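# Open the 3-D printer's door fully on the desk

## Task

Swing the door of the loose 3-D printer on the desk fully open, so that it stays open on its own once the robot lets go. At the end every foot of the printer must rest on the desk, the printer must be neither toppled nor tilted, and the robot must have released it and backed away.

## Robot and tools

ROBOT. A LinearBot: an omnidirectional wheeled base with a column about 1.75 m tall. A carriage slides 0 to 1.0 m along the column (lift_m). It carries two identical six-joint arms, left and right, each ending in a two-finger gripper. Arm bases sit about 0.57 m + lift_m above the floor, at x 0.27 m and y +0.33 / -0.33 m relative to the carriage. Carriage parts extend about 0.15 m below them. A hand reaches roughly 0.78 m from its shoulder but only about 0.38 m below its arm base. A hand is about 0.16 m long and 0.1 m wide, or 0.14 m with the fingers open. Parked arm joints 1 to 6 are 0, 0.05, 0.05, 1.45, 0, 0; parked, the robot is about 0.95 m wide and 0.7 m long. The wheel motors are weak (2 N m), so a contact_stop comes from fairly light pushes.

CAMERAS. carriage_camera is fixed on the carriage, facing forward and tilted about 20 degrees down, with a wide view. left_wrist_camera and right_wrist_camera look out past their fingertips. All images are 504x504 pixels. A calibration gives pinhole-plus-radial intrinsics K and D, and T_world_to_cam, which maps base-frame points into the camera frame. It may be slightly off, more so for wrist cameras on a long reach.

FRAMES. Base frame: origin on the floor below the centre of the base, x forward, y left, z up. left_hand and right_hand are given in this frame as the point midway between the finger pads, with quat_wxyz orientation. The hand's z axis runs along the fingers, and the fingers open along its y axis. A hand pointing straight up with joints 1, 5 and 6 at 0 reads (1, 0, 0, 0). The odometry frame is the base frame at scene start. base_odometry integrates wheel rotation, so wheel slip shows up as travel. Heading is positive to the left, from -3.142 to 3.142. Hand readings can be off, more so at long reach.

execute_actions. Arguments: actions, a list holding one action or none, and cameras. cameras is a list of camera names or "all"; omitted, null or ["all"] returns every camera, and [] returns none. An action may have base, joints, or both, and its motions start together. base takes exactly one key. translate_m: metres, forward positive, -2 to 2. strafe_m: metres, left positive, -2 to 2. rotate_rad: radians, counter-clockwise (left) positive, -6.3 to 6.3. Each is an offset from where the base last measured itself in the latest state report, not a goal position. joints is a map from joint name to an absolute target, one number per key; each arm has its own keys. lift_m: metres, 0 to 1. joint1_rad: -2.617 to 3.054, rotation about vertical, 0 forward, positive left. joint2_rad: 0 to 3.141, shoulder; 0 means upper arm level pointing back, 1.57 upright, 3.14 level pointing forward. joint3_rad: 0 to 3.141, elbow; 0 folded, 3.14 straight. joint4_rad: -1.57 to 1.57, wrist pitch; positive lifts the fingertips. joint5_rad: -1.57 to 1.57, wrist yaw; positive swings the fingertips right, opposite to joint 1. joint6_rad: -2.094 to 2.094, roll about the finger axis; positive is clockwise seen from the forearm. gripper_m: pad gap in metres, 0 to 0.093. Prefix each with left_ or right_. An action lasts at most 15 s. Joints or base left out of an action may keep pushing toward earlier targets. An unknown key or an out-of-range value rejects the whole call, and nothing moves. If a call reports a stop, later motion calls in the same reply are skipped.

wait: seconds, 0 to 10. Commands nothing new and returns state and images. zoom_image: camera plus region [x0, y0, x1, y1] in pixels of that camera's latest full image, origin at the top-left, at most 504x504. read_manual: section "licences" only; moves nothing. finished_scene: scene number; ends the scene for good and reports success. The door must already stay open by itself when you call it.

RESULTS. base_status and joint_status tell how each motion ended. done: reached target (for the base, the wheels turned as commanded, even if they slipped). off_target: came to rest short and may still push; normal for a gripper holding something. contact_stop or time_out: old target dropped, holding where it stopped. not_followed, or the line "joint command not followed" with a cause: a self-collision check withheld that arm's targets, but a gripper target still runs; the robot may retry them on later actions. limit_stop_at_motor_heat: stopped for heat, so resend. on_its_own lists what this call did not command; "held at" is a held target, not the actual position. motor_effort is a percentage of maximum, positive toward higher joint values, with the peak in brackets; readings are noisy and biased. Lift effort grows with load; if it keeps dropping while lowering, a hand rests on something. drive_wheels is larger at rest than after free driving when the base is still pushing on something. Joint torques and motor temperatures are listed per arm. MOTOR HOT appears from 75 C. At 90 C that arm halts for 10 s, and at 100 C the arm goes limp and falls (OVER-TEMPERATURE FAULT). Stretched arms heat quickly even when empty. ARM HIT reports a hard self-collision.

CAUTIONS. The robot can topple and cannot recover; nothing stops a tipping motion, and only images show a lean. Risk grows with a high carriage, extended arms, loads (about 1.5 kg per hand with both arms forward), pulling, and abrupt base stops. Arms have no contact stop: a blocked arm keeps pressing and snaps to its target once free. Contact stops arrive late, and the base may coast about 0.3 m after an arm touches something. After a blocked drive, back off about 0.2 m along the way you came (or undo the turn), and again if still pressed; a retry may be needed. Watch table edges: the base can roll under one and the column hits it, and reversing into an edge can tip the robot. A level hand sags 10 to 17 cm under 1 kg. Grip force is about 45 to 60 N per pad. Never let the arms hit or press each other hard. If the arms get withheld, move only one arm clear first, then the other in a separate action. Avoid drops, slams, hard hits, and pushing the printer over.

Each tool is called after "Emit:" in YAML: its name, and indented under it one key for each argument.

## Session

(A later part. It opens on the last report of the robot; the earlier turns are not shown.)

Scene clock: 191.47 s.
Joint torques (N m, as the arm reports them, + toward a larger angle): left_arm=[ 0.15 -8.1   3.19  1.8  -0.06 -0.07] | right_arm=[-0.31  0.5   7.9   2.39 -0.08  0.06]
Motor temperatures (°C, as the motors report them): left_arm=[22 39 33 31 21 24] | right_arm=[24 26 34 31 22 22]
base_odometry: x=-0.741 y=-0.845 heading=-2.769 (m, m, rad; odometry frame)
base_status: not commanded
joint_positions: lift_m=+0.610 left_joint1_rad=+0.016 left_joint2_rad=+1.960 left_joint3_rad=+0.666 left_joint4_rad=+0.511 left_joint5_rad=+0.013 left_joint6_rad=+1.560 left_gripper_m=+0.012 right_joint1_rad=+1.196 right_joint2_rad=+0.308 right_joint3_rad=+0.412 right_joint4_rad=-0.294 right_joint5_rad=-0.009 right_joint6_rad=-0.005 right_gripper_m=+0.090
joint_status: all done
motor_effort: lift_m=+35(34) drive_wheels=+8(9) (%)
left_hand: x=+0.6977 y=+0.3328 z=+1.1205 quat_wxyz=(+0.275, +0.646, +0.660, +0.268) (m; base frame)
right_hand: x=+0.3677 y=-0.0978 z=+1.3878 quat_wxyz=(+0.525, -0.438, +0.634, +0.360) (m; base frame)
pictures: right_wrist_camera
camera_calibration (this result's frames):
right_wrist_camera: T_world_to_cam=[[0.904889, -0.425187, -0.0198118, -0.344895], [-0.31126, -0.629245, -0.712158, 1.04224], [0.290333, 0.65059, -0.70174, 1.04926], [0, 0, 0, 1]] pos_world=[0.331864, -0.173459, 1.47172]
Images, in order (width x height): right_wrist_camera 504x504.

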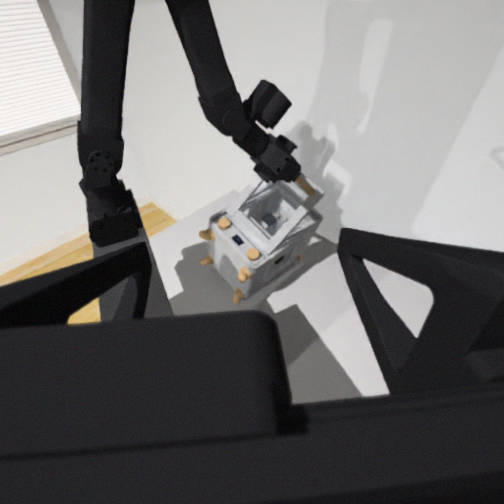

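Emit:
execute_actions:
  actions:
    - {"base": {"translate_m": -0.03}, "joints": {"lift_m": 0.582, "left_joint2_rad": 1.855, "left_joint3_rad": 0.56, "left_joint4_rad": 0.71}}
  cameras: []

Emit:
execute_actions:
  actions:
    - {"base": {"translate_m": -0.04}, "joints": {"lift_m": 0.546, "left_joint2_rad": 1.751, "left_joint3_rad": 0.457, "left_joint4_rad": 0.91}}
  cameras: ["right_wrist_camera"]

Emit:
zoom_image:
  camera: "right_wrist_camera"
  region: [130, 110, 370, 330]

Scene clock: 196.60 s.
Joint torques (N m, as the arm reports them, + toward a larger angle): left_arm=[ 0.23 -7.35  3.69  2.2  -0.16 -0.39] | right_arm=[-0.27  0.58  7.74  2.49 -0.08  0.09]
Motor temperatures (°C, as the motors report them): left_arm=[22 38 32 31 21 24] | right_arm=[24 26 34 31 22 22]
base_odometry: x=-0.713 y=-0.834 heading=-2.769 (m, m, rad; odometry frame)
base_status: done
joint_positions: lift_m=+0.582 left_joint1_rad=+0.016 left_joint2_rad=+1.861 left_joint3_rad=+0.576 left_joint4_rad=+0.674 left_joint5_rad=+0.023 left_joint6_rad=+1.593 left_gripper_m=+0.012 right_joint1_rad=+1.196 right_joint2_rad=+0.308 right_joint3_rad=+0.412 right_joint4_rad=-0.301 right_joint5_rad=-0.010 right_joint6_rad=-0.005 right_gripper_m=+0.090
joint_status: all done
motor_effort: lift_m=+28(28) drive_wheels=+2(40) (%)
left_hand: x=+0.7021 y=+0.3311 z=+1.1353 quat_wxyz=(+0.328, +0.633, +0.621, +0.325) (m; base frame)
right_hand: x=+0.3674 y=-0.0980 z=+1.3587 quat_wxyz=(+0.523, -0.439, +0.636, +0.359) (m; base frame)
pictures: none
No camera images: the call's "cameras" was empty. Leave "cameras" out to get every camera's image.

Scene clock: 197.80 s.
Joint torques (N m, as the arm reports them, + toward a larger angle): left_arm=[ 0.15 -6.44  4.05  2.35 -0.21 -0.64] | right_arm=[-0.34  0.52  7.73  2.49 -0.04  0.05]
Motor temperatures (°C, as the motors report them): left_arm=[22 38 32 31 21 24] | right_arm=[24 26 34 31 22 22]
base_odometry: x=-0.676 y=-0.820 heading=-2.768 (m, m, rad; odometry frame)
base_status: done
joint_positions: lift_m=+0.546 left_joint1_rad=+0.016 left_joint2_rad=+1.752 left_joint3_rad=+0.471 left_joint4_rad=+0.878 left_joint5_rad=+0.026 left_joint6_rad=+1.624 left_gripper_m=+0.012 right_joint1_rad=+1.196 right_joint2_rad=+0.308 right_joint3_rad=+0.412 right_joint4_rad=-0.302 right_joint5_rad=-0.010 right_joint6_rad=-0.004 right_gripper_m=+0.090
joint_status: all done
motor_effort: lift_m=+27(28) drive_wheels=+7(33) (%)
left_hand: x=+0.7000 y=+0.3306 z=+1.1513 quat_wxyz=(+0.384, +0.606, +0.573, +0.396) (m; base frame)
right_hand: x=+0.3673 y=-0.0980 z=+1.3224 quat_wxyz=(+0.522, -0.440, +0.636, +0.359) (m; base frame)
pictures: right_wrist_camera
camera_calibration (this result's frames):
right_wrist_camera: T_world_to_cam=[[0.905345, -0.424171, -0.0207099, -0.344834], [-0.313469, -0.634572, -0.706439, 0.988117], [0.286509, 0.646063, -0.707471, 1.01219], [0, 0, 0, 1]] pos_world=[0.331935, -0.173178, 1.407]
Images, in order (width x height): right_wrist_camera 504x504.

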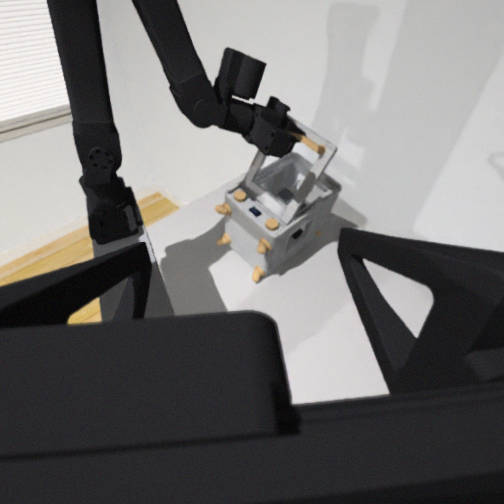

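Region (130, 110, 370, 330) of right_wrist_camera's 504x504 image, scaled by 2.100, with more detail than that image has; it fills the top 462 rows of this view, and the rest is white.

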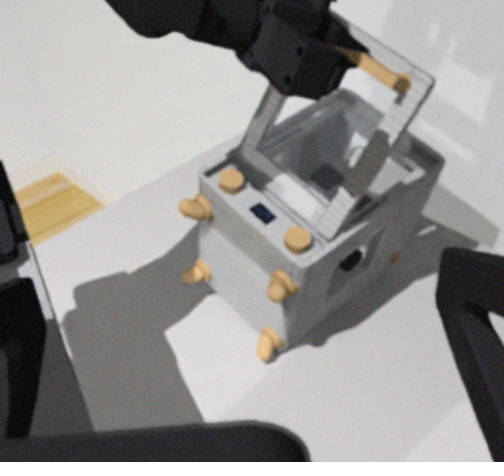

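Emit:
execute_actions:
  actions:
    - {"base": {"translate_m": -0.04}, "joints": {"lift_m": 0.508, "left_joint2_rad": 1.71, "left_joint3_rad": 0.416, "left_joint4_rad": 1.08}}
  cameras: []

Emit:
execute_actions:
  actions:
    - {"base": {"translate_m": -0.04}, "joints": {"lift_m": 0.467, "left_joint2_rad": 1.684, "left_joint3_rad": 0.39, "left_joint4_rad": 1.244}}
  cameras: ["right_wrist_camera", "carriage_camera"]

Emit:
zoom_image:
  camera: "right_wrist_camera"
  region: [150, 80, 400, 320]

Scene clock: 200.17 s.
Joint torques (N m, as the arm reports them, + toward a larger angle): left_arm=[ 0.03 -5.8   3.95  2.27 -0.09 -0.74] | right_arm=[-0.33  0.39  7.78  2.51 -0.07  0.04]
Motor temperatures (°C, as the motors report them): left_arm=[22 37 32 32 21 24] | right_arm=[24 26 34 31 22 22]
base_odometry: x=-0.639 y=-0.805 heading=-2.768 (m, m, rad; odometry frame)
base_status: done
joint_positions: lift_m=+0.508 left_joint1_rad=+0.016 left_joint2_rad=+1.706 left_joint3_rad=+0.433 left_joint4_rad=+1.060 left_joint5_rad=+0.017 left_joint6_rad=+1.640 left_gripper_m=+0.012 right_joint1_rad=+1.196 right_joint2_rad=+0.308 right_joint3_rad=+0.412 right_joint4_rad=-0.302 right_joint5_rad=-0.011 right_joint6_rad=-0.004 right_gripper_m=+0.090
joint_status: all done
motor_effort: lift_m=+27(27) drive_wheels=-8(38) (%)
left_hand: x=+0.7037 y=+0.3323 z=+1.1602 quat_wxyz=(+0.429, +0.568, +0.532, +0.458) (m; base frame)
right_hand: x=+0.3672 y=-0.0980 z=+1.2842 quat_wxyz=(+0.522, -0.440, +0.636, +0.359) (m; base frame)
pictures: none
No camera images: the call's "cameras" was empty. Leave "cameras" out to get every camera's image.

Scene clock: 201.27 s.
Joint torques (N m, as the arm reports them, + toward a larger angle): left_arm=[ 0.17 -5.56  3.88  2.15  0.   -0.88] | right_arm=[-0.23  0.51  7.77  2.48 -0.07  0.05]
Motor temperatures (°C, as the motors report them): left_arm=[22 37 32 32 21 24] | right_arm=[24 26 34 31 22 22]
base_odometry: x=-0.602 y=-0.790 heading=-2.768 (m, m, rad; odometry frame)
base_status: done
joint_positions: lift_m=+0.467 left_joint1_rad=+0.016 left_joint2_rad=+1.680 left_joint3_rad=+0.407 left_joint4_rad=+1.239 left_joint5_rad=+0.007 left_joint6_rad=+1.655 left_gripper_m=+0.012 right_joint1_rad=+1.196 right_joint2_rad=+0.308 right_joint3_rad=+0.412 right_joint4_rad=-0.303 right_joint5_rad=-0.012 right_joint6_rad=-0.003 right_gripper_m=+0.090
joint_status: all done
motor_effort: lift_m=+27(27) drive_wheels=-11(25) (%)
left_hand: x=+0.7023 y=+0.3339 z=+1.1637 quat_wxyz=(+0.468, +0.527, +0.489, +0.513) (m; base frame)
right_hand: x=+0.3671 y=-0.0980 z=+1.2431 quat_wxyz=(+0.522, -0.440, +0.637, +0.359) (m; base frame)
pictures: carriage_camera, right_wrist_camera
camera_calibration (this result's frames):
carriage_camera: T_world_to_cam=[[0.0593889, -0.994326, -0.0882491, 0.111338], [-0.3241, 0.0644094, -0.943828, 1.40149], [0.944157, 0.0846545, -0.318436, 0.292105], [0, 0, 0, 1]] pos_world=[0.171818, -0.00429053, 1.42561]
right_wrist_camera: T_world_to_cam=[[0.905729, -0.423307, -0.0216082, -0.345222], [-0.313789, -0.635383, -0.705567, 0.931008], [0.284942, 0.645833, -0.708314, 0.957747], [0, 0, 0, 1]] pos_world=[0.331916, -0.173133, 1.32781]
Images, in order (width x height): carriage_camera 504x504, right_wrist_camera 504x504.

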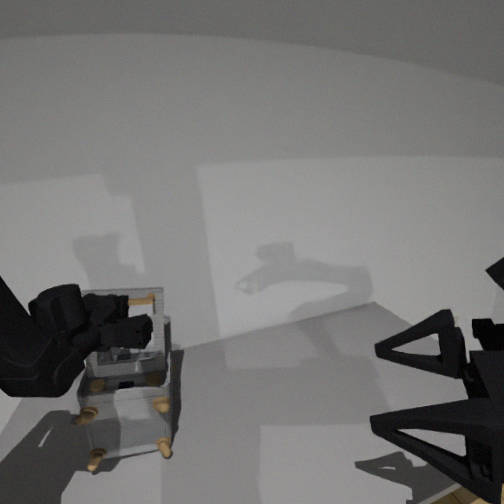

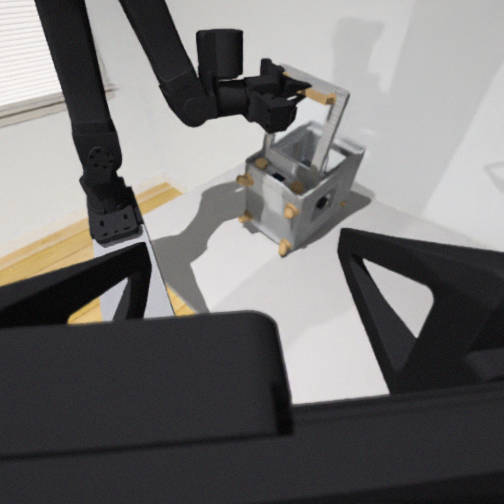

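Region (150, 80, 400, 320) of right_wrist_camera's 504x504 image, scaled by 2.016, with more detail than that image has; it fills the top 484 rows of this view, and the rest is white.

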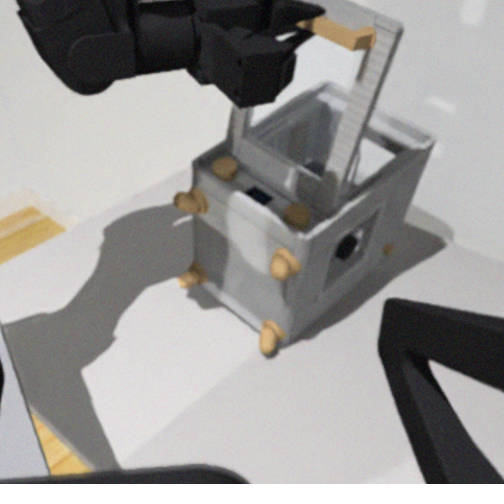

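Emit:
execute_actions:
  actions:
    - {"base": {"translate_m": -0.06}, "joints": {"lift_m": 0.44, "left_joint6_rad": 1.65, "left_joint4_rad": 1.3}}
  cameras: ["right_wrist_camera", "carriage_camera"]

Emit:
zoom_image:
  camera: "right_wrist_camera"
  region: [150, 80, 400, 320]

Scene clock: 209.53 s.
Joint torques (N m, as the arm reports them, + toward a larger angle): left_arm=[-0.49 -5.41  3.99  1.94  0.31 -0.2 ] | right_arm=[-0.29  0.58  7.86  2.5  -0.03  0.03]
Motor temperatures (°C, as the motors report them): left_arm=[22 35 31 32 21 24] | right_arm=[24 26 34 32 22 22]
base_odometry: x=-0.546 y=-0.768 heading=-2.768 (m, m, rad; odometry frame)
base_status: done
joint_positions: lift_m=+0.440 left_joint1_rad=+0.028 left_joint2_rad=+1.678 left_joint3_rad=+0.407 left_joint4_rad=+1.319 left_joint5_rad=-0.026 left_joint6_rad=+1.652 left_gripper_m=+0.012 right_joint1_rad=+1.196 right_joint2_rad=+0.308 right_joint3_rad=+0.412 right_joint4_rad=-0.302 right_joint5_rad=-0.012 right_joint6_rad=-0.003 right_gripper_m=+0.090
joint_status: all done
motor_effort: lift_m=+27(28) drive_wheels=+0(24) (%)
left_hand: x=+0.7018 y=+0.3448 z=+1.1575 quat_wxyz=(+0.476, +0.494, +0.481, +0.545) (m; base frame)
right_hand: x=+0.3671 y=-0.0980 z=+1.2163 quat_wxyz=(+0.522, -0.440, +0.636, +0.360) (m; base frame)
pictures: carriage_camera, right_wrist_camera
camera_calibration (this result's frames):
carriage_camera: T_world_to_cam=[[0.0593889, -0.994326, -0.0882491, 0.108954], [-0.3241, 0.0644094, -0.943828, 1.37599], [0.944157, 0.0846545, -0.318436, 0.283501], [0, 0, 0, 1]] pos_world=[0.171818, -0.00429053, 1.39859]
right_wrist_camera: T_world_to_cam=[[0.905735, -0.423291, -0.0216561, -0.345742], [-0.313592, -0.634882, -0.706106, 0.912731], [0.285139, 0.646336, -0.707775, 0.938035], [0, 0, 0, 1]] pos_world=[0.331906, -0.173159, 1.30092]
Images, in order (width x height): carriage_camera 504x504, right_wrist_camera 504x504.

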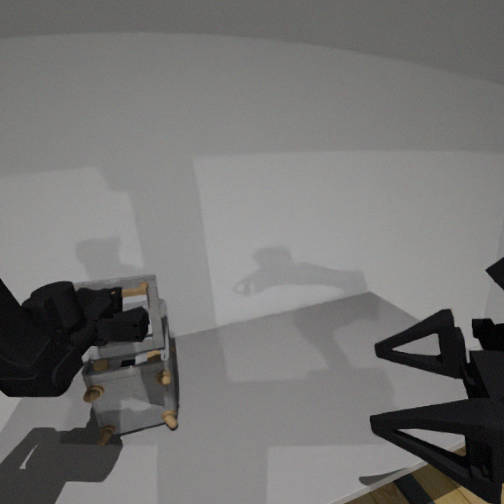

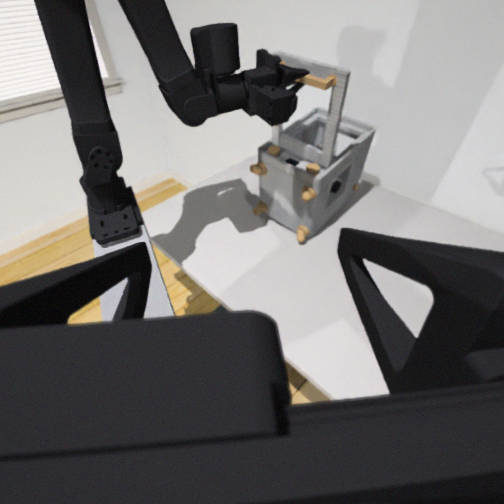

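Region (150, 80, 400, 320) of right_wrist_camera's 504x504 image, scaled by 2.016, with more detail than that image has; it fills the top 484 rows of this view, and the rest is white.

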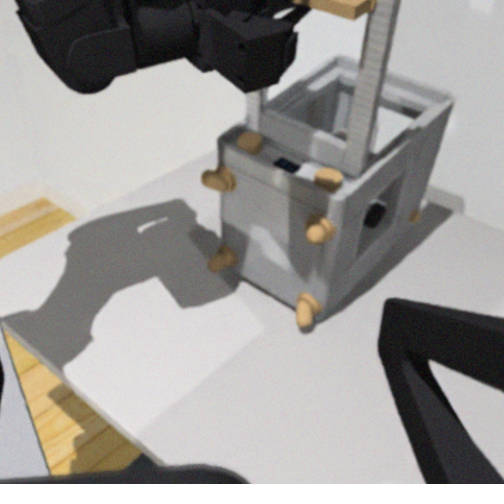

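Emit:
execute_actions:
  actions:
    - {"base": {"translate_m": -0.06}, "joints": {"lift_m": 0.41, "left_joint4_rad": 1.38, "right_joint1_rad": 1.05, "right_joint4_rad": -0.15}}
  cameras: ["right_wrist_camera", "carriage_camera"]

Emit:
zoom_image:
  camera: "right_wrist_camera"
  region: [130, 70, 390, 320]

Scene clock: 212.03 s.
Joint torques (N m, as the arm reports them, + toward a larger angle): left_arm=[-1.93 -5.34  3.9   1.76  1.2   0.4 ] | right_arm=[-0.92  0.28  7.79  2.51 -0.04  0.05]
Motor temperatures (°C, as the motors report them): left_arm=[22 35 31 32 21 24] | right_arm=[24 26 34 32 22 22]
base_odometry: x=-0.490 y=-0.746 heading=-2.768 (m, m, rad; odometry frame)
base_status: done
joint_positions: lift_m=+0.410 left_joint1_rad=+0.046 left_joint2_rad=+1.678 left_joint3_rad=+0.407 left_joint4_rad=+1.412 left_joint5_rad=-0.113 left_joint6_rad=+1.584 left_gripper_m=+0.012 right_joint1_rad=+1.054 right_joint2_rad=+0.308 right_joint3_rad=+0.412 right_joint4_rad=-0.158 right_joint5_rad=-0.012 right_joint6_rad=-0.003 right_gripper_m=+0.090
joint_status: all done
motor_effort: lift_m=+27(28) drive_wheels=+1(39) (%)
left_hand: x=+0.6975 y=+0.3671 z=+1.1502 quat_wxyz=(+0.490, +0.424, +0.500, +0.574) (m; base frame)
right_hand: x=+0.4011 y=-0.1089 z=+1.2214 quat_wxyz=(+0.593, -0.370, +0.625, +0.349) (m; base frame)
pictures: carriage_camera, right_wrist_camera
camera_calibration (this result's frames):
carriage_camera: T_world_to_cam=[[0.0593889, -0.994326, -0.0882491, 0.10631], [-0.3241, 0.0644094, -0.943828, 1.34771], [0.944157, 0.0846545, -0.318436, 0.27396], [0, 0, 0, 1]] pos_world=[0.171818, -0.00429053, 1.36862]
right_wrist_camera: T_world_to_cam=[[0.838592, -0.543887, -0.0308215, -0.356041], [-0.346968, -0.489642, -0.799915, 1.06378], [0.419972, 0.681497, -0.599321, 0.756345], [0, 0, 0, 1]] pos_world=[0.350028, -0.18822, 1.29325]
Images, in order (width x height): carriage_camera 504x504, right_wrist_camera 504x504.

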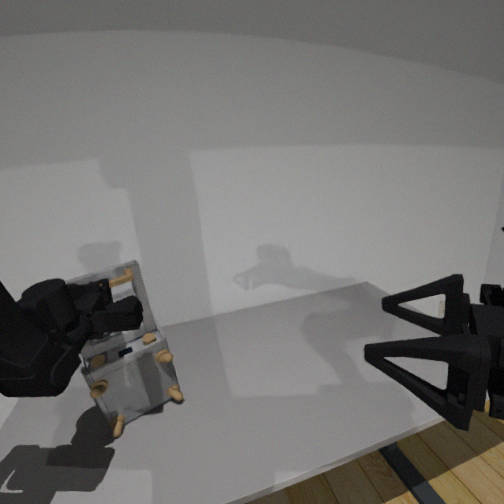

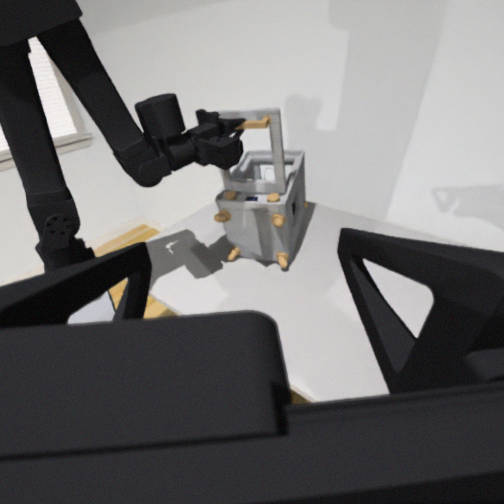

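Region (130, 70, 390, 320) of right_wrist_camera's 504x504 image, scaled by 1.938, with more detail than that image has; it fills the top 485 rows of this view, and the rest is white.

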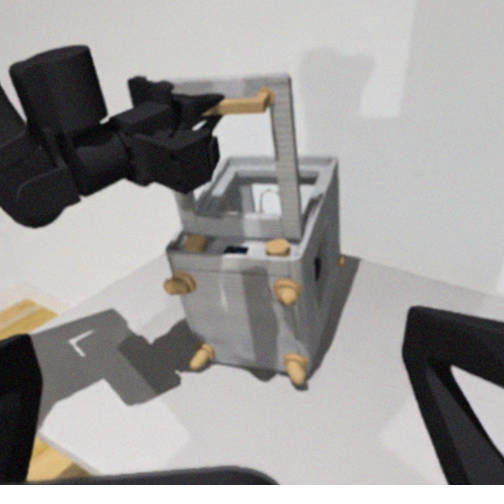

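Emit:
zoom_image:
  camera: "carriage_camera"
  region: [30, 240, 240, 460]

Region (30, 240, 240, 460) of carriage_camera's 504x504 image, scaled by 2.291, with more detail than that image has; it fills the left 481 columns of this view, and the rest is white.

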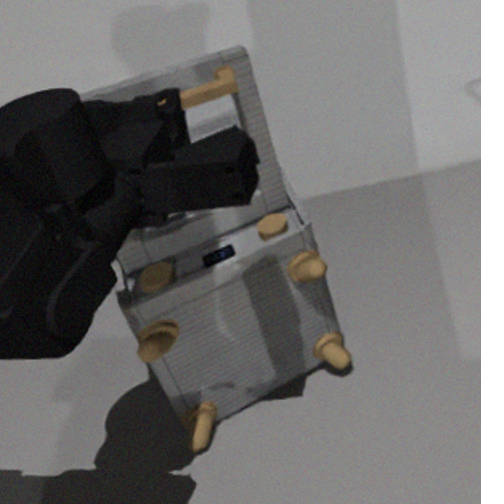

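Emit:
execute_actions:
  actions:
    - {"base": {"translate_m": -0.07}, "joints": {"lift_m": 0.385, "left_joint1_rad": 0.08, "left_joint5_rad": -0.05, "left_joint6_rad": 1.58, "left_joint4_rad": 1.45}}
  cameras: ["right_wrist_camera", "carriage_camera"]

Emit:
zoom_image:
  camera: "right_wrist_camera"
  region: [130, 70, 390, 320]

Scene clock: 217.73 s.
Joint torques (N m, as the arm reports them, + toward a larger angle): left_arm=[ 0.57 -5.3   2.97  1.7  -0.4  -0.08] | right_arm=[-0.99  0.54  7.72  2.5  -0.05  0.04]
Motor temperatures (°C, as the motors report them): left_arm=[22 34 31 32 21 24] | right_arm=[24 26 34 33 22 22]
base_odometry: x=-0.425 y=-0.721 heading=-2.768 (m, m, rad; odometry frame)
base_status: done
joint_positions: lift_m=+0.385 left_joint1_rad=+0.069 left_joint2_rad=+1.678 left_joint3_rad=+0.419 left_joint4_rad=+1.479 left_joint5_rad=-0.011 left_joint6_rad=+1.568 left_gripper_m=+0.012 right_joint1_rad=+1.054 right_joint2_rad=+0.308 right_joint3_rad=+0.412 right_joint4_rad=-0.154 right_joint5_rad=-0.012 right_joint6_rad=-0.003 right_gripper_m=+0.090
joint_status: left_joint5_rad off_target (ended at -0.011, target -0.050); the others done
motor_effort: lift_m=+26(28) drive_wheels=+8(41) (%)
left_hand: x=+0.6979 y=+0.3595 z=+1.1461 quat_wxyz=(+0.531, +0.423, +0.460, +0.572) (m; base frame)
right_hand: x=+0.4011 y=-0.1089 z=+1.1974 quat_wxyz=(+0.594, -0.369, +0.624, +0.349) (m; base frame)
pictures: carriage_camera, right_wrist_camera
camera_calibration (this result's frames):
carriage_camera: T_world_to_cam=[[0.0593889, -0.994326, -0.0882491, 0.104104], [-0.3241, 0.0644094, -0.943828, 1.32412], [0.944157, 0.0846545, -0.318436, 0.266002], [0, 0, 0, 1]] pos_world=[0.171818, -0.00429053, 1.34363]
right_wrist_camera: T_world_to_cam=[[0.838657, -0.543774, -0.0310672, -0.356495], [-0.345307, -0.486719, -0.802414, 1.04729], [0.421211, 0.683677, -0.595959, 0.737657], [0, 0, 0, 1]] pos_world=[0.349906, -0.188435, 1.2689]
Images, in order (width x height): carriage_camera 504x504, right_wrist_camera 504x504.

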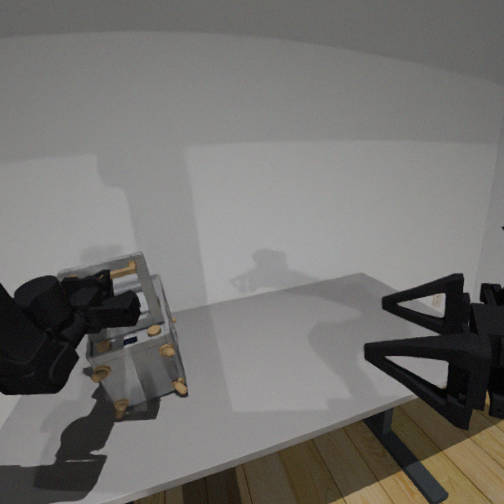

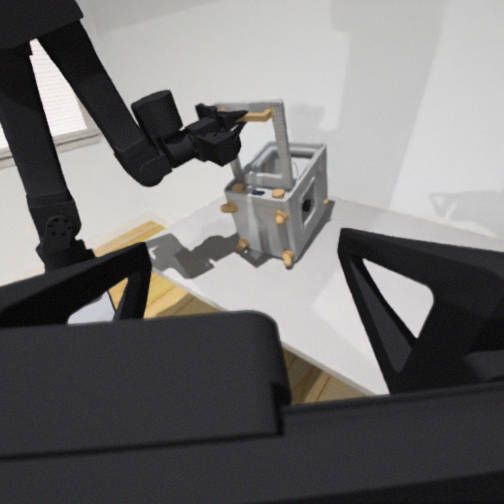

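Region (130, 70, 390, 320) of right_wrist_camera's 504x504 image, scaled by 1.938, with more detail than that image has; it fills the top 485 rows of this view, and the rest is white.

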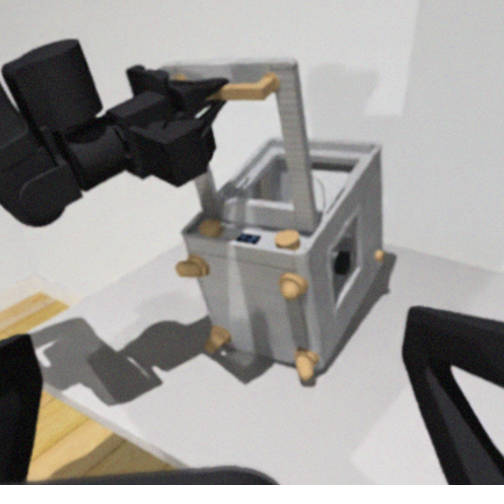

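Emit:
execute_actions:
  actions:
    - {"base": {"translate_m": -0.08}, "joints": {"lift_m": 0.34, "left_joint1_rad": 0.07, "left_joint5_rad": -0.01, "left_joint6_rad": 1.57, "left_joint4_rad": 1.5}}
  cameras: ["right_wrist_camera"]

Emit:
zoom_image:
  camera: "right_wrist_camera"
  region: [130, 70, 390, 320]

Scene clock: 220.00 s.
Joint torques (N m, as the arm reports them, + toward a larger angle): left_arm=[ 0.38 -4.52  2.09  1.45 -0.62 -0.16] | right_arm=[-1.05  0.65  7.58  2.47 -0.03  0.03]
Motor temperatures (°C, as the motors report them): left_arm=[22 33 30 31 21 24] | right_arm=[24 26 34 33 22 22]
base_odometry: x=-0.351 y=-0.691 heading=-2.769 (m, m, rad; odometry frame)
base_status: done
joint_positions: lift_m=+0.340 left_joint1_rad=+0.062 left_joint2_rad=+1.665 left_joint3_rad=+0.434 left_joint4_rad=+1.556 left_joint5_rad=+0.051 left_joint6_rad=+1.567 left_gripper_m=+0.012 right_joint1_rad=+1.054 right_joint2_rad=+0.308 right_joint3_rad=+0.412 right_joint4_rad=-0.152 right_joint5_rad=-0.012 right_joint6_rad=-0.003 right_gripper_m=+0.090
joint_status: left_joint4_rad off_target (ended at +1.556, target +1.500); left_joint5_rad off_target (ended at +0.051, target -0.010); the others done
motor_effort: lift_m=+26(25) drive_wheels=+5(46) (%)
left_hand: x=+0.6942 y=+0.3457 z=+1.1296 quat_wxyz=(+0.568, +0.414, +0.412, +0.580) (m; base frame)
right_hand: x=+0.4010 y=-0.1088 z=+1.1530 quat_wxyz=(+0.595, -0.369, +0.623, +0.350) (m; base frame)
pictures: right_wrist_camera
camera_calibration (this result's frames):
right_wrist_camera: T_world_to_cam=[[0.838893, -0.543402, -0.031197, -0.357714], [-0.344378, -0.485512, -0.803544, 1.0127], [0.421501, 0.68483, -0.594428, 0.709396], [0, 0, 0, 1]] pos_world=[0.349824, -0.188522, 1.22427]
Images, in order (width x height): right_wrist_camera 504x504.

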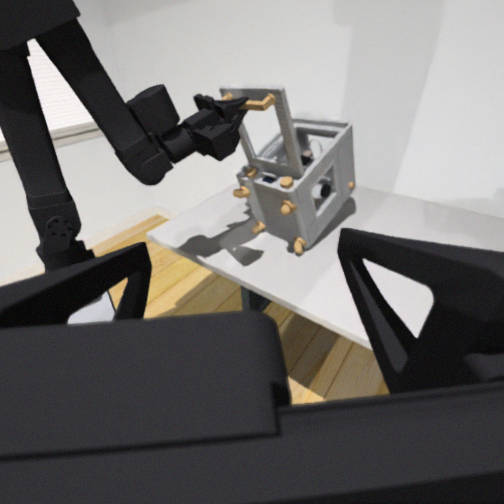

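Region (130, 70, 390, 320) of right_wrist_camera's 504x504 image, scaled by 1.938, with more detail than that image has; it fills the top 485 rows of this view, and the rest is white.

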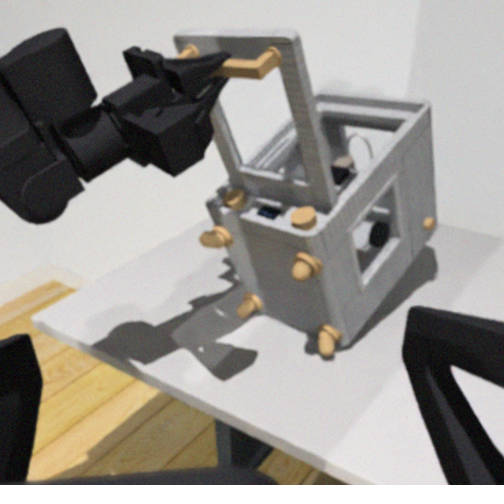

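Emit:
execute_actions:
  actions:
    - {"base": {"translate_m": -0.075}, "joints": {"lift_m": 0.295, "left_joint1_rad": 0.05, "left_joint5_rad": 0.02, "left_joint4_rad": 1.5}}
  cameras: []

Emit:
execute_actions:
  actions:
    - {"base": {"translate_m": -0.075}, "joints": {"lift_m": 0.245, "left_joint4_rad": 1.5}}
  cameras: ["right_wrist_camera"]

Emit:
zoom_image:
  camera: "right_wrist_camera"
  region: [130, 60, 400, 320]

Scene clock: 227.23 s.
Joint torques (N m, as the arm reports them, + toward a larger angle): left_arm=[ 0.67 -3.17  0.9   1.26 -0.52 -0.28] | right_arm=[-0.95  0.43  7.85  2.48  0.    0.03]
Motor temperatures (°C, as the motors report them): left_arm=[22 32 30 31 21 24] | right_arm=[24 26 34 33 22 22]
base_odometry: x=-0.281 y=-0.664 heading=-2.769 (m, m, rad; odometry frame)
base_status: done
joint_positions: lift_m=+0.295 left_joint1_rad=+0.038 left_joint2_rad=+1.646 left_joint3_rad=+0.452 left_joint4_rad=+1.564 left_joint5_rad=+0.068 left_joint6_rad=+1.582 left_gripper_m=+0.012 right_joint1_rad=+1.054 right_joint2_rad=+0.308 right_joint3_rad=+0.412 right_joint4_rad=-0.152 right_joint5_rad=-0.012 right_joint6_rad=-0.003 right_gripper_m=+0.090
joint_status: left_joint4_rad off_target (ended at +1.564, target +1.500); left_joint5_rad off_target (ended at +0.068, target +0.020); the others done
motor_effort: lift_m=+24(25) drive_wheels=+3(39) (%)
left_hand: x=+0.6934 y=+0.3325 z=+1.1012 quat_wxyz=(+0.583, +0.414, +0.385, +0.584) (m; base frame)
right_hand: x=+0.4010 y=-0.1088 z=+1.1081 quat_wxyz=(+0.595, -0.369, +0.623, +0.350) (m; base frame)
pictures: none
No camera images: the call's "cameras" was empty. Leave "cameras" out to get every camera's image.

Scene clock: 228.70 s.
Joint torques (N m, as the arm reports them, + toward a larger angle): left_arm=[ 0.7  -2.    1.32  1.25 -0.61 -0.25] | right_arm=[-0.93  0.46  7.71  2.56 -0.04  0.06]
Motor temperatures (°C, as the motors report them): left_arm=[22 32 30 30 21 24] | right_arm=[24 26 34 33 22 22]
base_odometry: x=-0.211 y=-0.636 heading=-2.769 (m, m, rad; odometry frame)
base_status: done
joint_positions: lift_m=+0.245 left_joint1_rad=+0.038 left_joint2_rad=+1.629 left_joint3_rad=+0.448 left_joint4_rad=+1.564 left_joint5_rad=+0.076 left_joint6_rad=+1.579 left_gripper_m=+0.014 right_joint1_rad=+1.054 right_joint2_rad=+0.308 right_joint3_rad=+0.412 right_joint4_rad=-0.152 right_joint5_rad=-0.012 right_joint6_rad=-0.003 right_gripper_m=+0.090
joint_status: left_joint4_rad off_target (ended at +1.564, target +1.500); the others done
motor_effort: lift_m=+24(24) drive_wheels=-3(37) (%)
left_hand: x=+0.6905 y=+0.3310 z=+1.0562 quat_wxyz=(+0.588, +0.412, +0.379, +0.584) (m; base frame)
right_hand: x=+0.4010 y=-0.1088 z=+1.0580 quat_wxyz=(+0.594, -0.369, +0.623, +0.350) (m; base frame)
pictures: right_wrist_camera
camera_calibration (this result's frames):
right_wrist_camera: T_world_to_cam=[[0.838866, -0.543422, -0.0315547, -0.360291], [-0.344807, -0.485624, -0.803292, 0.93625], [0.421203, 0.684735, -0.594749, 0.653376], [0, 0, 0, 1]] pos_world=[0.349857, -0.188514, 1.12931]
Images, in order (width x height): right_wrist_camera 504x504.

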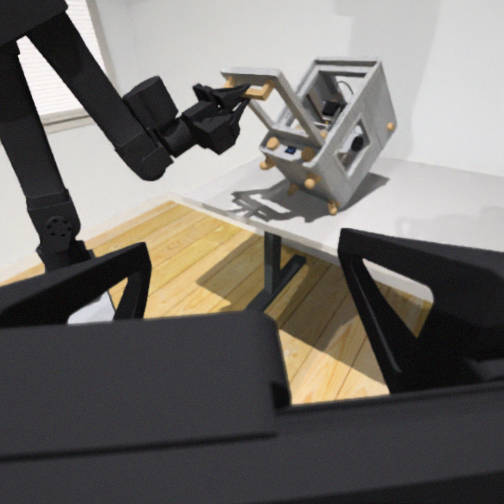

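Region (130, 60, 400, 320) of right_wrist_camera's 504x504 image, scaled by 1.867, with more detail than that image has; it fills the top 485 rows of this view, and the rest is white.

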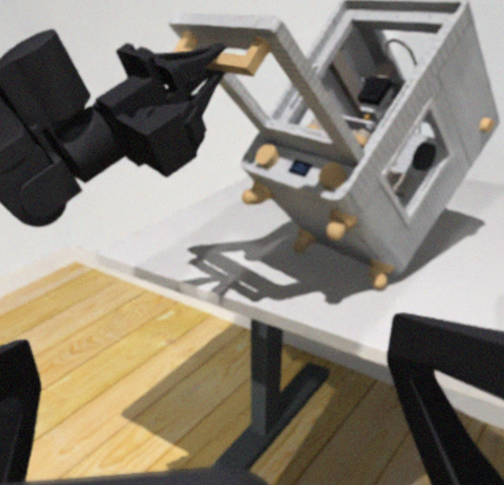

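Emit:
execute_actions:
  actions:
    - {"base": {"translate_m": -0.05}, "joints": {"lift_m": 0.185, "left_joint4_rad": 1.5, "right_joint1_rad": 0.9, "right_joint4_rad": 0.0}}
  cameras: ["right_wrist_camera"]

Emit:
zoom_image:
  camera: "right_wrist_camera"
  region: [110, 60, 400, 320]

Scene clock: 230.80 s.
Joint torques (N m, as the arm reports them, + toward a larger angle): left_arm=[ 0.68  0.12  1.61  1.22 -0.55 -0.22] | right_arm=[-0.94  0.56  7.8   2.48 -0.04  0.04]
Motor temperatures (°C, as the motors report them): left_arm=[22 31 30 30 21 24] | right_arm=[24 26 34 33 22 22]
base_odometry: x=-0.165 y=-0.618 heading=-2.769 (m, m, rad; odometry frame)
base_status: done
joint_positions: lift_m=+0.185 left_joint1_rad=+0.038 left_joint2_rad=+1.603 left_joint3_rad=+0.444 left_joint4_rad=+1.565 left_joint5_rad=+0.071 left_joint6_rad=+1.575 left_gripper_m=+0.014 right_joint1_rad=+0.904 right_joint2_rad=+0.308 right_joint3_rad=+0.412 right_joint4_rad=-0.009 right_joint5_rad=-0.012 right_joint6_rad=-0.003 right_gripper_m=+0.090
joint_status: left_joint4_rad off_target (ended at +1.564, target +1.500); the others done
motor_effort: lift_m=+25(25) drive_wheels=-9(32) (%)
left_hand: x=+0.6858 y=+0.3318 z=+1.0049 quat_wxyz=(+0.592, +0.403, +0.375, +0.589) (m; base frame)
right_hand: x=+0.4320 y=-0.1302 z=+1.0331 quat_wxyz=(+0.664, -0.299, +0.603, +0.326) (m; base frame)
pictures: right_wrist_camera
camera_calibration (this result's frames):
right_wrist_camera: T_world_to_cam=[[0.751449, -0.658605, -0.039531, -0.36765], [-0.338708, -0.333651, -0.879746, 1.01269], [0.566216, 0.674474, -0.473797, 0.451264], [0, 0, 0, 1]] pos_world=[0.363765, -0.208616, 1.09019]
Images, in order (width x height): right_wrist_camera 504x504.

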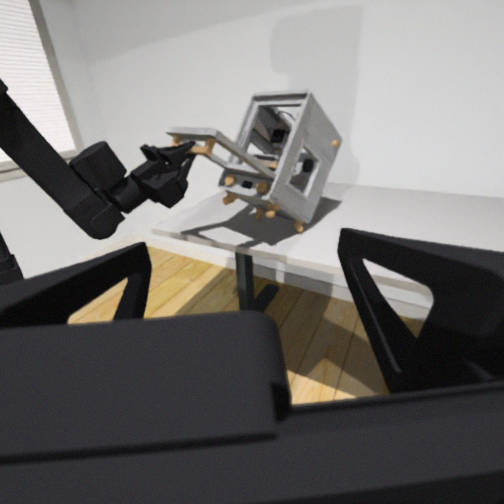

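Region (110, 60, 400, 320) of right_wrist_camera's 504x504 image, scaled by 1.738, with more detail than that image has; it fills the top 452 rows of this view, and the rest is white.

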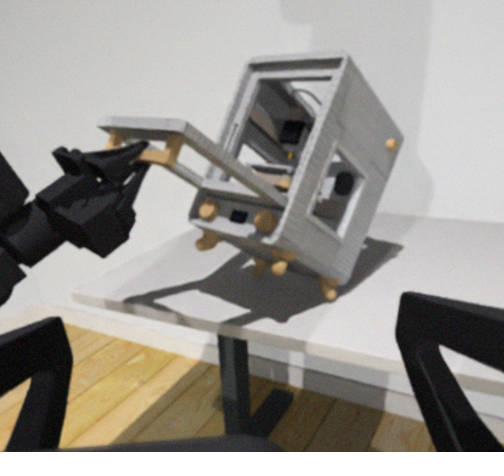

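Emit:
execute_actions:
  actions:
    - {"base": {"translate_m": -0.02}, "joints": {"lift_m": 0.135, "left_joint4_rad": 1.5}}
  cameras: ["right_wrist_camera"]

Emit:
zoom_image:
  camera: "right_wrist_camera"
  region: [110, 60, 400, 320]

Scene clock: 233.03 s.
Joint torques (N m, as the arm reports them, + toward a larger angle): left_arm=[ 0.41 -5.52  5.67  2.4  -0.1  -0.14] | right_arm=[-1.    0.65  7.76  2.41 -0.06  0.04]
Motor temperatures (°C, as the motors report them): left_arm=[22 31 29 30 21 24] | right_arm=[24 26 35 33 22 22]
base_odometry: x=-0.146 y=-0.610 heading=-2.769 (m, m, rad; odometry frame)
base_status: done
joint_positions: lift_m=+0.135 left_joint1_rad=+0.042 left_joint2_rad=+1.682 left_joint3_rad=+0.382 left_joint4_rad=+1.463 left_joint5_rad=+0.032 left_joint6_rad=+1.561 left_gripper_m=+0.014 right_joint1_rad=+0.904 right_joint2_rad=+0.308 right_joint3_rad=+0.412 right_joint4_rad=-0.001 right_joint5_rad=-0.013 right_joint6_rad=-0.003 right_gripper_m=+0.090
joint_status: all done
on_its_own: left_joint5_rad moved -0.039 to your old target +0.020
motor_effort: lift_m=+29(29) drive_wheels=-2(23) (%)
left_hand: x=+0.6937 y=+0.3406 z=+0.8764 quat_wxyz=(+0.537, +0.455, +0.461, +0.540) (m; base frame)
right_hand: x=+0.4318 y=-0.1303 z=+0.9849 quat_wxyz=(+0.667, -0.298, +0.600, +0.327) (m; base frame)
pictures: right_wrist_camera
camera_calibration (this result's frames):
right_wrist_camera: T_world_to_cam=[[0.751897, -0.658071, -0.0399149, -0.369246], [-0.334189, -0.328249, -0.883499, 0.972628], [0.568303, 0.67764, -0.466729, 0.421144], [0, 0, 0, 1]] pos_world=[0.36334, -0.20911, 1.04114]
Images, in order (width x height): right_wrist_camera 504x504.

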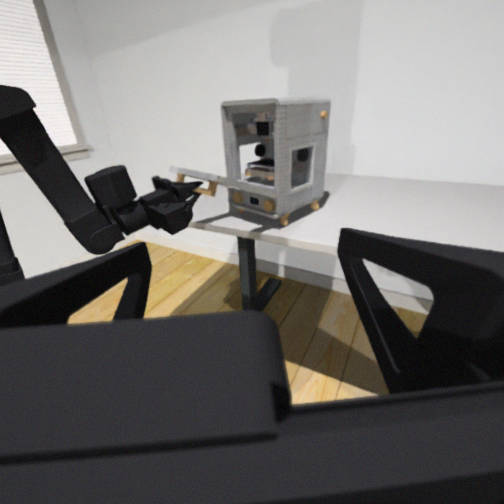

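Region (110, 60, 400, 320) of right_wrist_camera's 504x504 image, scaled by 1.738, with more detail than that image has; it fills the top 452 rows of this view, and the rest is white.

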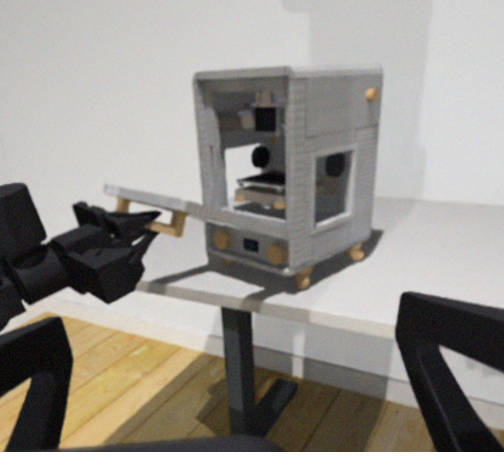

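Emit:
execute_actions:
  actions:
    - {"joints": {"lift_m": 0.07}}
  cameras: ["right_wrist_camera"]

Emit:
zoom_image:
  camera: "right_wrist_camera"
  region: [110, 60, 400, 320]

Scene clock: 235.23 s.
Joint torques (N m, as the arm reports them, + toward a larger angle): left_arm=[ 0.41 -5.54  5.97  2.43 -0.1  -0.12] | right_arm=[-0.92  0.47  7.79  2.37 -0.05  0.03]
Motor temperatures (°C, as the motors report them): left_arm=[22 31 30 31 21 24] | right_arm=[24 26 35 33 22 22]
base_odometry: x=-0.146 y=-0.610 heading=-2.769 (m, m, rad; odometry frame)
base_status: not commanded
joint_positions: lift_m=+0.070 left_joint1_rad=+0.042 left_joint2_rad=+1.684 left_joint3_rad=+0.376 left_joint4_rad=+1.455 left_joint5_rad=+0.033 left_joint6_rad=+1.562 left_gripper_m=+0.012 right_joint1_rad=+0.904 right_joint2_rad=+0.308 right_joint3_rad=+0.412 right_joint4_rad=-0.003 right_joint5_rad=-0.013 right_joint6_rad=-0.002 right_gripper_m=+0.090
joint_status: all done
motor_effort: lift_m=+28(29) drive_wheels=-4(4) (%)
left_hand: x=+0.6930 y=+0.3405 z=+0.8068 quat_wxyz=(+0.534, +0.459, +0.465, +0.537) (m; base frame)
right_hand: x=+0.4318 y=-0.1303 z=+0.9195 quat_wxyz=(+0.666, -0.298, +0.601, +0.327) (m; base frame)
pictures: right_wrist_camera
camera_calibration (this result's frames):
right_wrist_camera: T_world_to_cam=[[0.752124, -0.657796, -0.0401749, -0.371613], [-0.335124, -0.329265, -0.882766, 0.914438], [0.567452, 0.677413, -0.468091, 0.392168], [0, 0, 0, 1]] pos_world=[0.363413, -0.209013, 0.975876]
Images, in order (width x height): right_wrist_camera 504x504.

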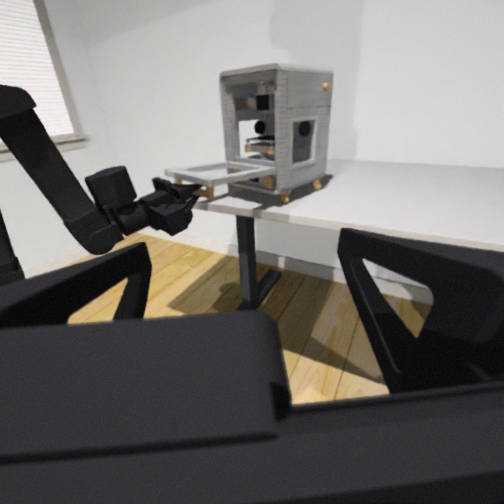

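Region (110, 60, 400, 320) of right_wrist_camera's 504x504 image, scaled by 1.738, with more detail than that image has; it fills the top 452 rows of this view, and the rest is white.

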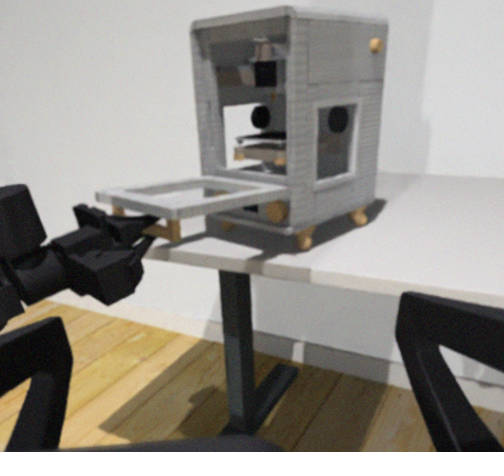

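Emit:
execute_actions:
  actions:
    - {"joints": {"lift_m": 0.05}}
  cameras: []

Scene clock: 236.33 s.
Joint torques (N m, as the arm reports them, + toward a larger angle): left_arm=[ 0.36 -5.65  5.52  2.24 -0.1  -0.11] | right_arm=[-0.97  0.58  7.65  2.35 -0.03  0.03]
Motor temperatures (°C, as the motors report them): left_arm=[22 31 30 31 21 24] | right_arm=[24 26 35 33 22 22]
base_odometry: x=-0.146 y=-0.610 heading=-2.769 (m, m, rad; odometry frame)
base_status: not commanded
joint_positions: lift_m=+0.050 left_joint1_rad=+0.042 left_joint2_rad=+1.684 left_joint3_rad=+0.382 left_joint4_rad=+1.473 left_joint5_rad=+0.031 left_joint6_rad=+1.562 left_gripper_m=+0.012 right_joint1_rad=+0.904 right_joint2_rad=+0.308 right_joint3_rad=+0.412 right_joint4_rad=-0.003 right_joint5_rad=-0.013 right_joint6_rad=-0.002 right_gripper_m=+0.090
joint_status: all done
motor_effort: lift_m=+27(29) drive_wheels=-1(4) (%)
left_hand: x=+0.6936 y=+0.3407 z=+0.7934 quat_wxyz=(+0.539, +0.452, +0.459, +0.543) (m; base frame)
right_hand: x=+0.4317 y=-0.1302 z=+0.8996 quat_wxyz=(+0.666, -0.298, +0.600, +0.327) (m; base frame)
pictures: none
No camera images: the call's "cameras" was empty. Leave "cameras" out to get every camera's image.

Emit:
execute_actions:
  actions:
    - {"joints": {"left_gripper_m": 0.024}}
  cameras: []

Emit:
execute_actions:
  actions:
    - {"base": {"translate_m": -0.25}}
  cameras: ["right_wrist_camera", "carriage_camera"]

Scene clock: 237.70 s.
Joint torques (N m, as the arm reports them, + toward a larger angle): left_arm=[ 0.43 -5.62  5.57  2.19 -0.1  -0.12] | right_arm=[-1.01  0.62  7.68  2.37 -0.02  0.05]
Motor temperatures (°C, as the motors report them): left_arm=[22 31 30 32 21 24] | right_arm=[24 26 35 33 22 22]
base_odometry: x=-0.146 y=-0.610 heading=-2.769 (m, m, rad; odometry frame)
base_status: not commanded
joint_positions: lift_m=+0.050 left_joint1_rad=+0.042 left_joint2_rad=+1.684 left_joint3_rad=+0.382 left_joint4_rad=+1.480 left_joint5_rad=+0.031 left_joint6_rad=+1.562 left_gripper_m=+0.024 right_joint1_rad=+0.904 right_joint2_rad=+0.308 right_joint3_rad=+0.412 right_joint4_rad=-0.003 right_joint5_rad=-0.013 right_joint6_rad=-0.002 right_gripper_m=+0.090
joint_status: all done
motor_effort: lift_m=+27(28) drive_wheels=-1(0) (%)
left_hand: x=+0.6933 y=+0.3407 z=+0.7950 quat_wxyz=(+0.540, +0.450, +0.457, +0.544) (m; base frame)
right_hand: x=+0.4318 y=-0.1303 z=+0.8996 quat_wxyz=(+0.666, -0.298, +0.601, +0.327) (m; base frame)
pictures: none
No camera images: the call's "cameras" was empty. Leave "cameras" out to get every camera's image.

Scene clock: 240.07 s.
Joint torques (N m, as the arm reports them, + toward a larger angle): left_arm=[ 0.4  -5.7   5.48  2.12 -0.1  -0.12] | right_arm=[-0.98  0.69  7.73  2.43 -0.05  0.06]
Motor temperatures (°C, as the motors report them): left_arm=[22 31 30 32 21 24] | right_arm=[24 26 35 33 22 22]
base_odometry: x=+0.087 y=-0.519 heading=-2.770 (m, m, rad; odometry frame)
base_status: done
joint_positions: lift_m=+0.050 left_joint1_rad=+0.042 left_joint2_rad=+1.684 left_joint3_rad=+0.382 left_joint4_rad=+1.484 left_joint5_rad=+0.031 left_joint6_rad=+1.562 left_gripper_m=+0.024 right_joint1_rad=+0.904 right_joint2_rad=+0.308 right_joint3_rad=+0.412 right_joint4_rad=-0.003 right_joint5_rad=-0.013 right_joint6_rad=-0.002 right_gripper_m=+0.090
joint_status: not commanded
motor_effort: lift_m=+28(28) drive_wheels=-3(37) (%)
left_hand: x=+0.6931 y=+0.3408 z=+0.7960 quat_wxyz=(+0.541, +0.449, +0.456, +0.546) (m; base frame)
right_hand: x=+0.4318 y=-0.1303 z=+0.8996 quat_wxyz=(+0.666, -0.298, +0.601, +0.327) (m; base frame)
pictures: carriage_camera, right_wrist_camera
camera_calibration (this result's frames):
carriage_camera: T_world_to_cam=[[0.0593889, -0.994326, -0.0882491, 0.0745345], [-0.3241, 0.0644094, -0.943828, 1.00787], [0.944157, 0.0846545, -0.318436, 0.159303], [0, 0, 0, 1]] pos_world=[0.171818, -0.00429053, 1.00856]
right_wrist_camera: T_world_to_cam=[[0.752124, -0.657796, -0.0401749, -0.372414], [-0.335124, -0.329265, -0.882766, 0.896853], [0.567452, 0.677413, -0.468091, 0.382843], [0, 0, 0, 1]] pos_world=[0.363413, -0.209013, 0.955956]
Images, in order (width x height): carriage_camera 504x504, right_wrist_camera 504x504.

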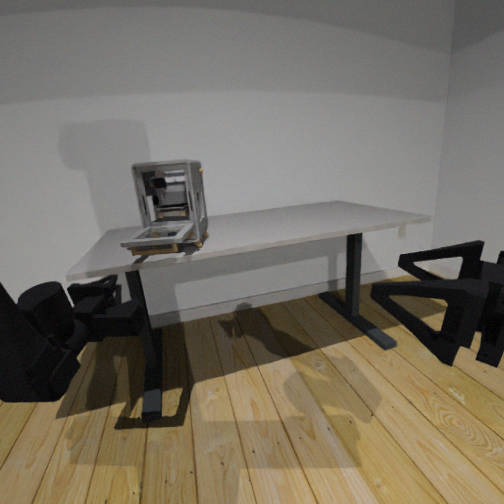

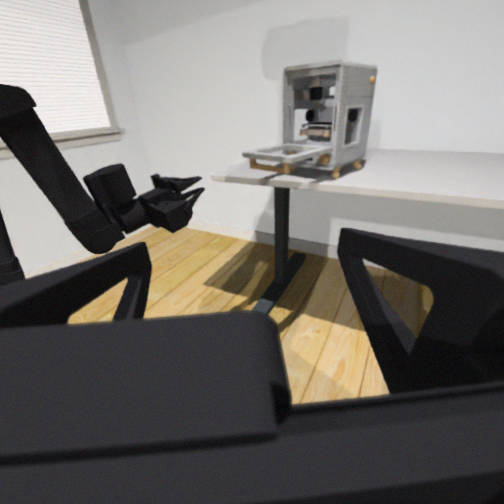

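Emit:
zoom_image:
  camera: "right_wrist_camera"
  region: [200, 40, 420, 210]

Region (200, 40, 420, 210) of right_wrist_camera's 504x504 image, scaled by 2.291, with more detail than that image has; it fills the top 389 rows of this view, and the rest is white.

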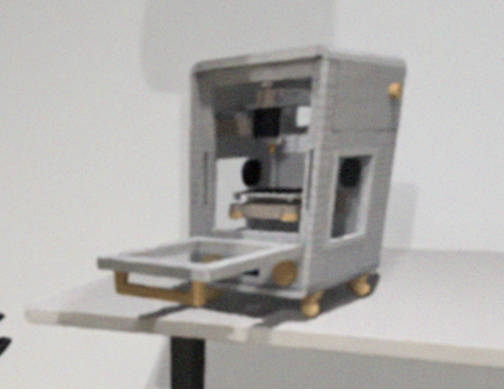

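The printer is upright with its feet on the desk and the door resting at its open stop. The robot is clear.

Emit:
finished_scene:
  scene: 2

The scene is finished: the task was done.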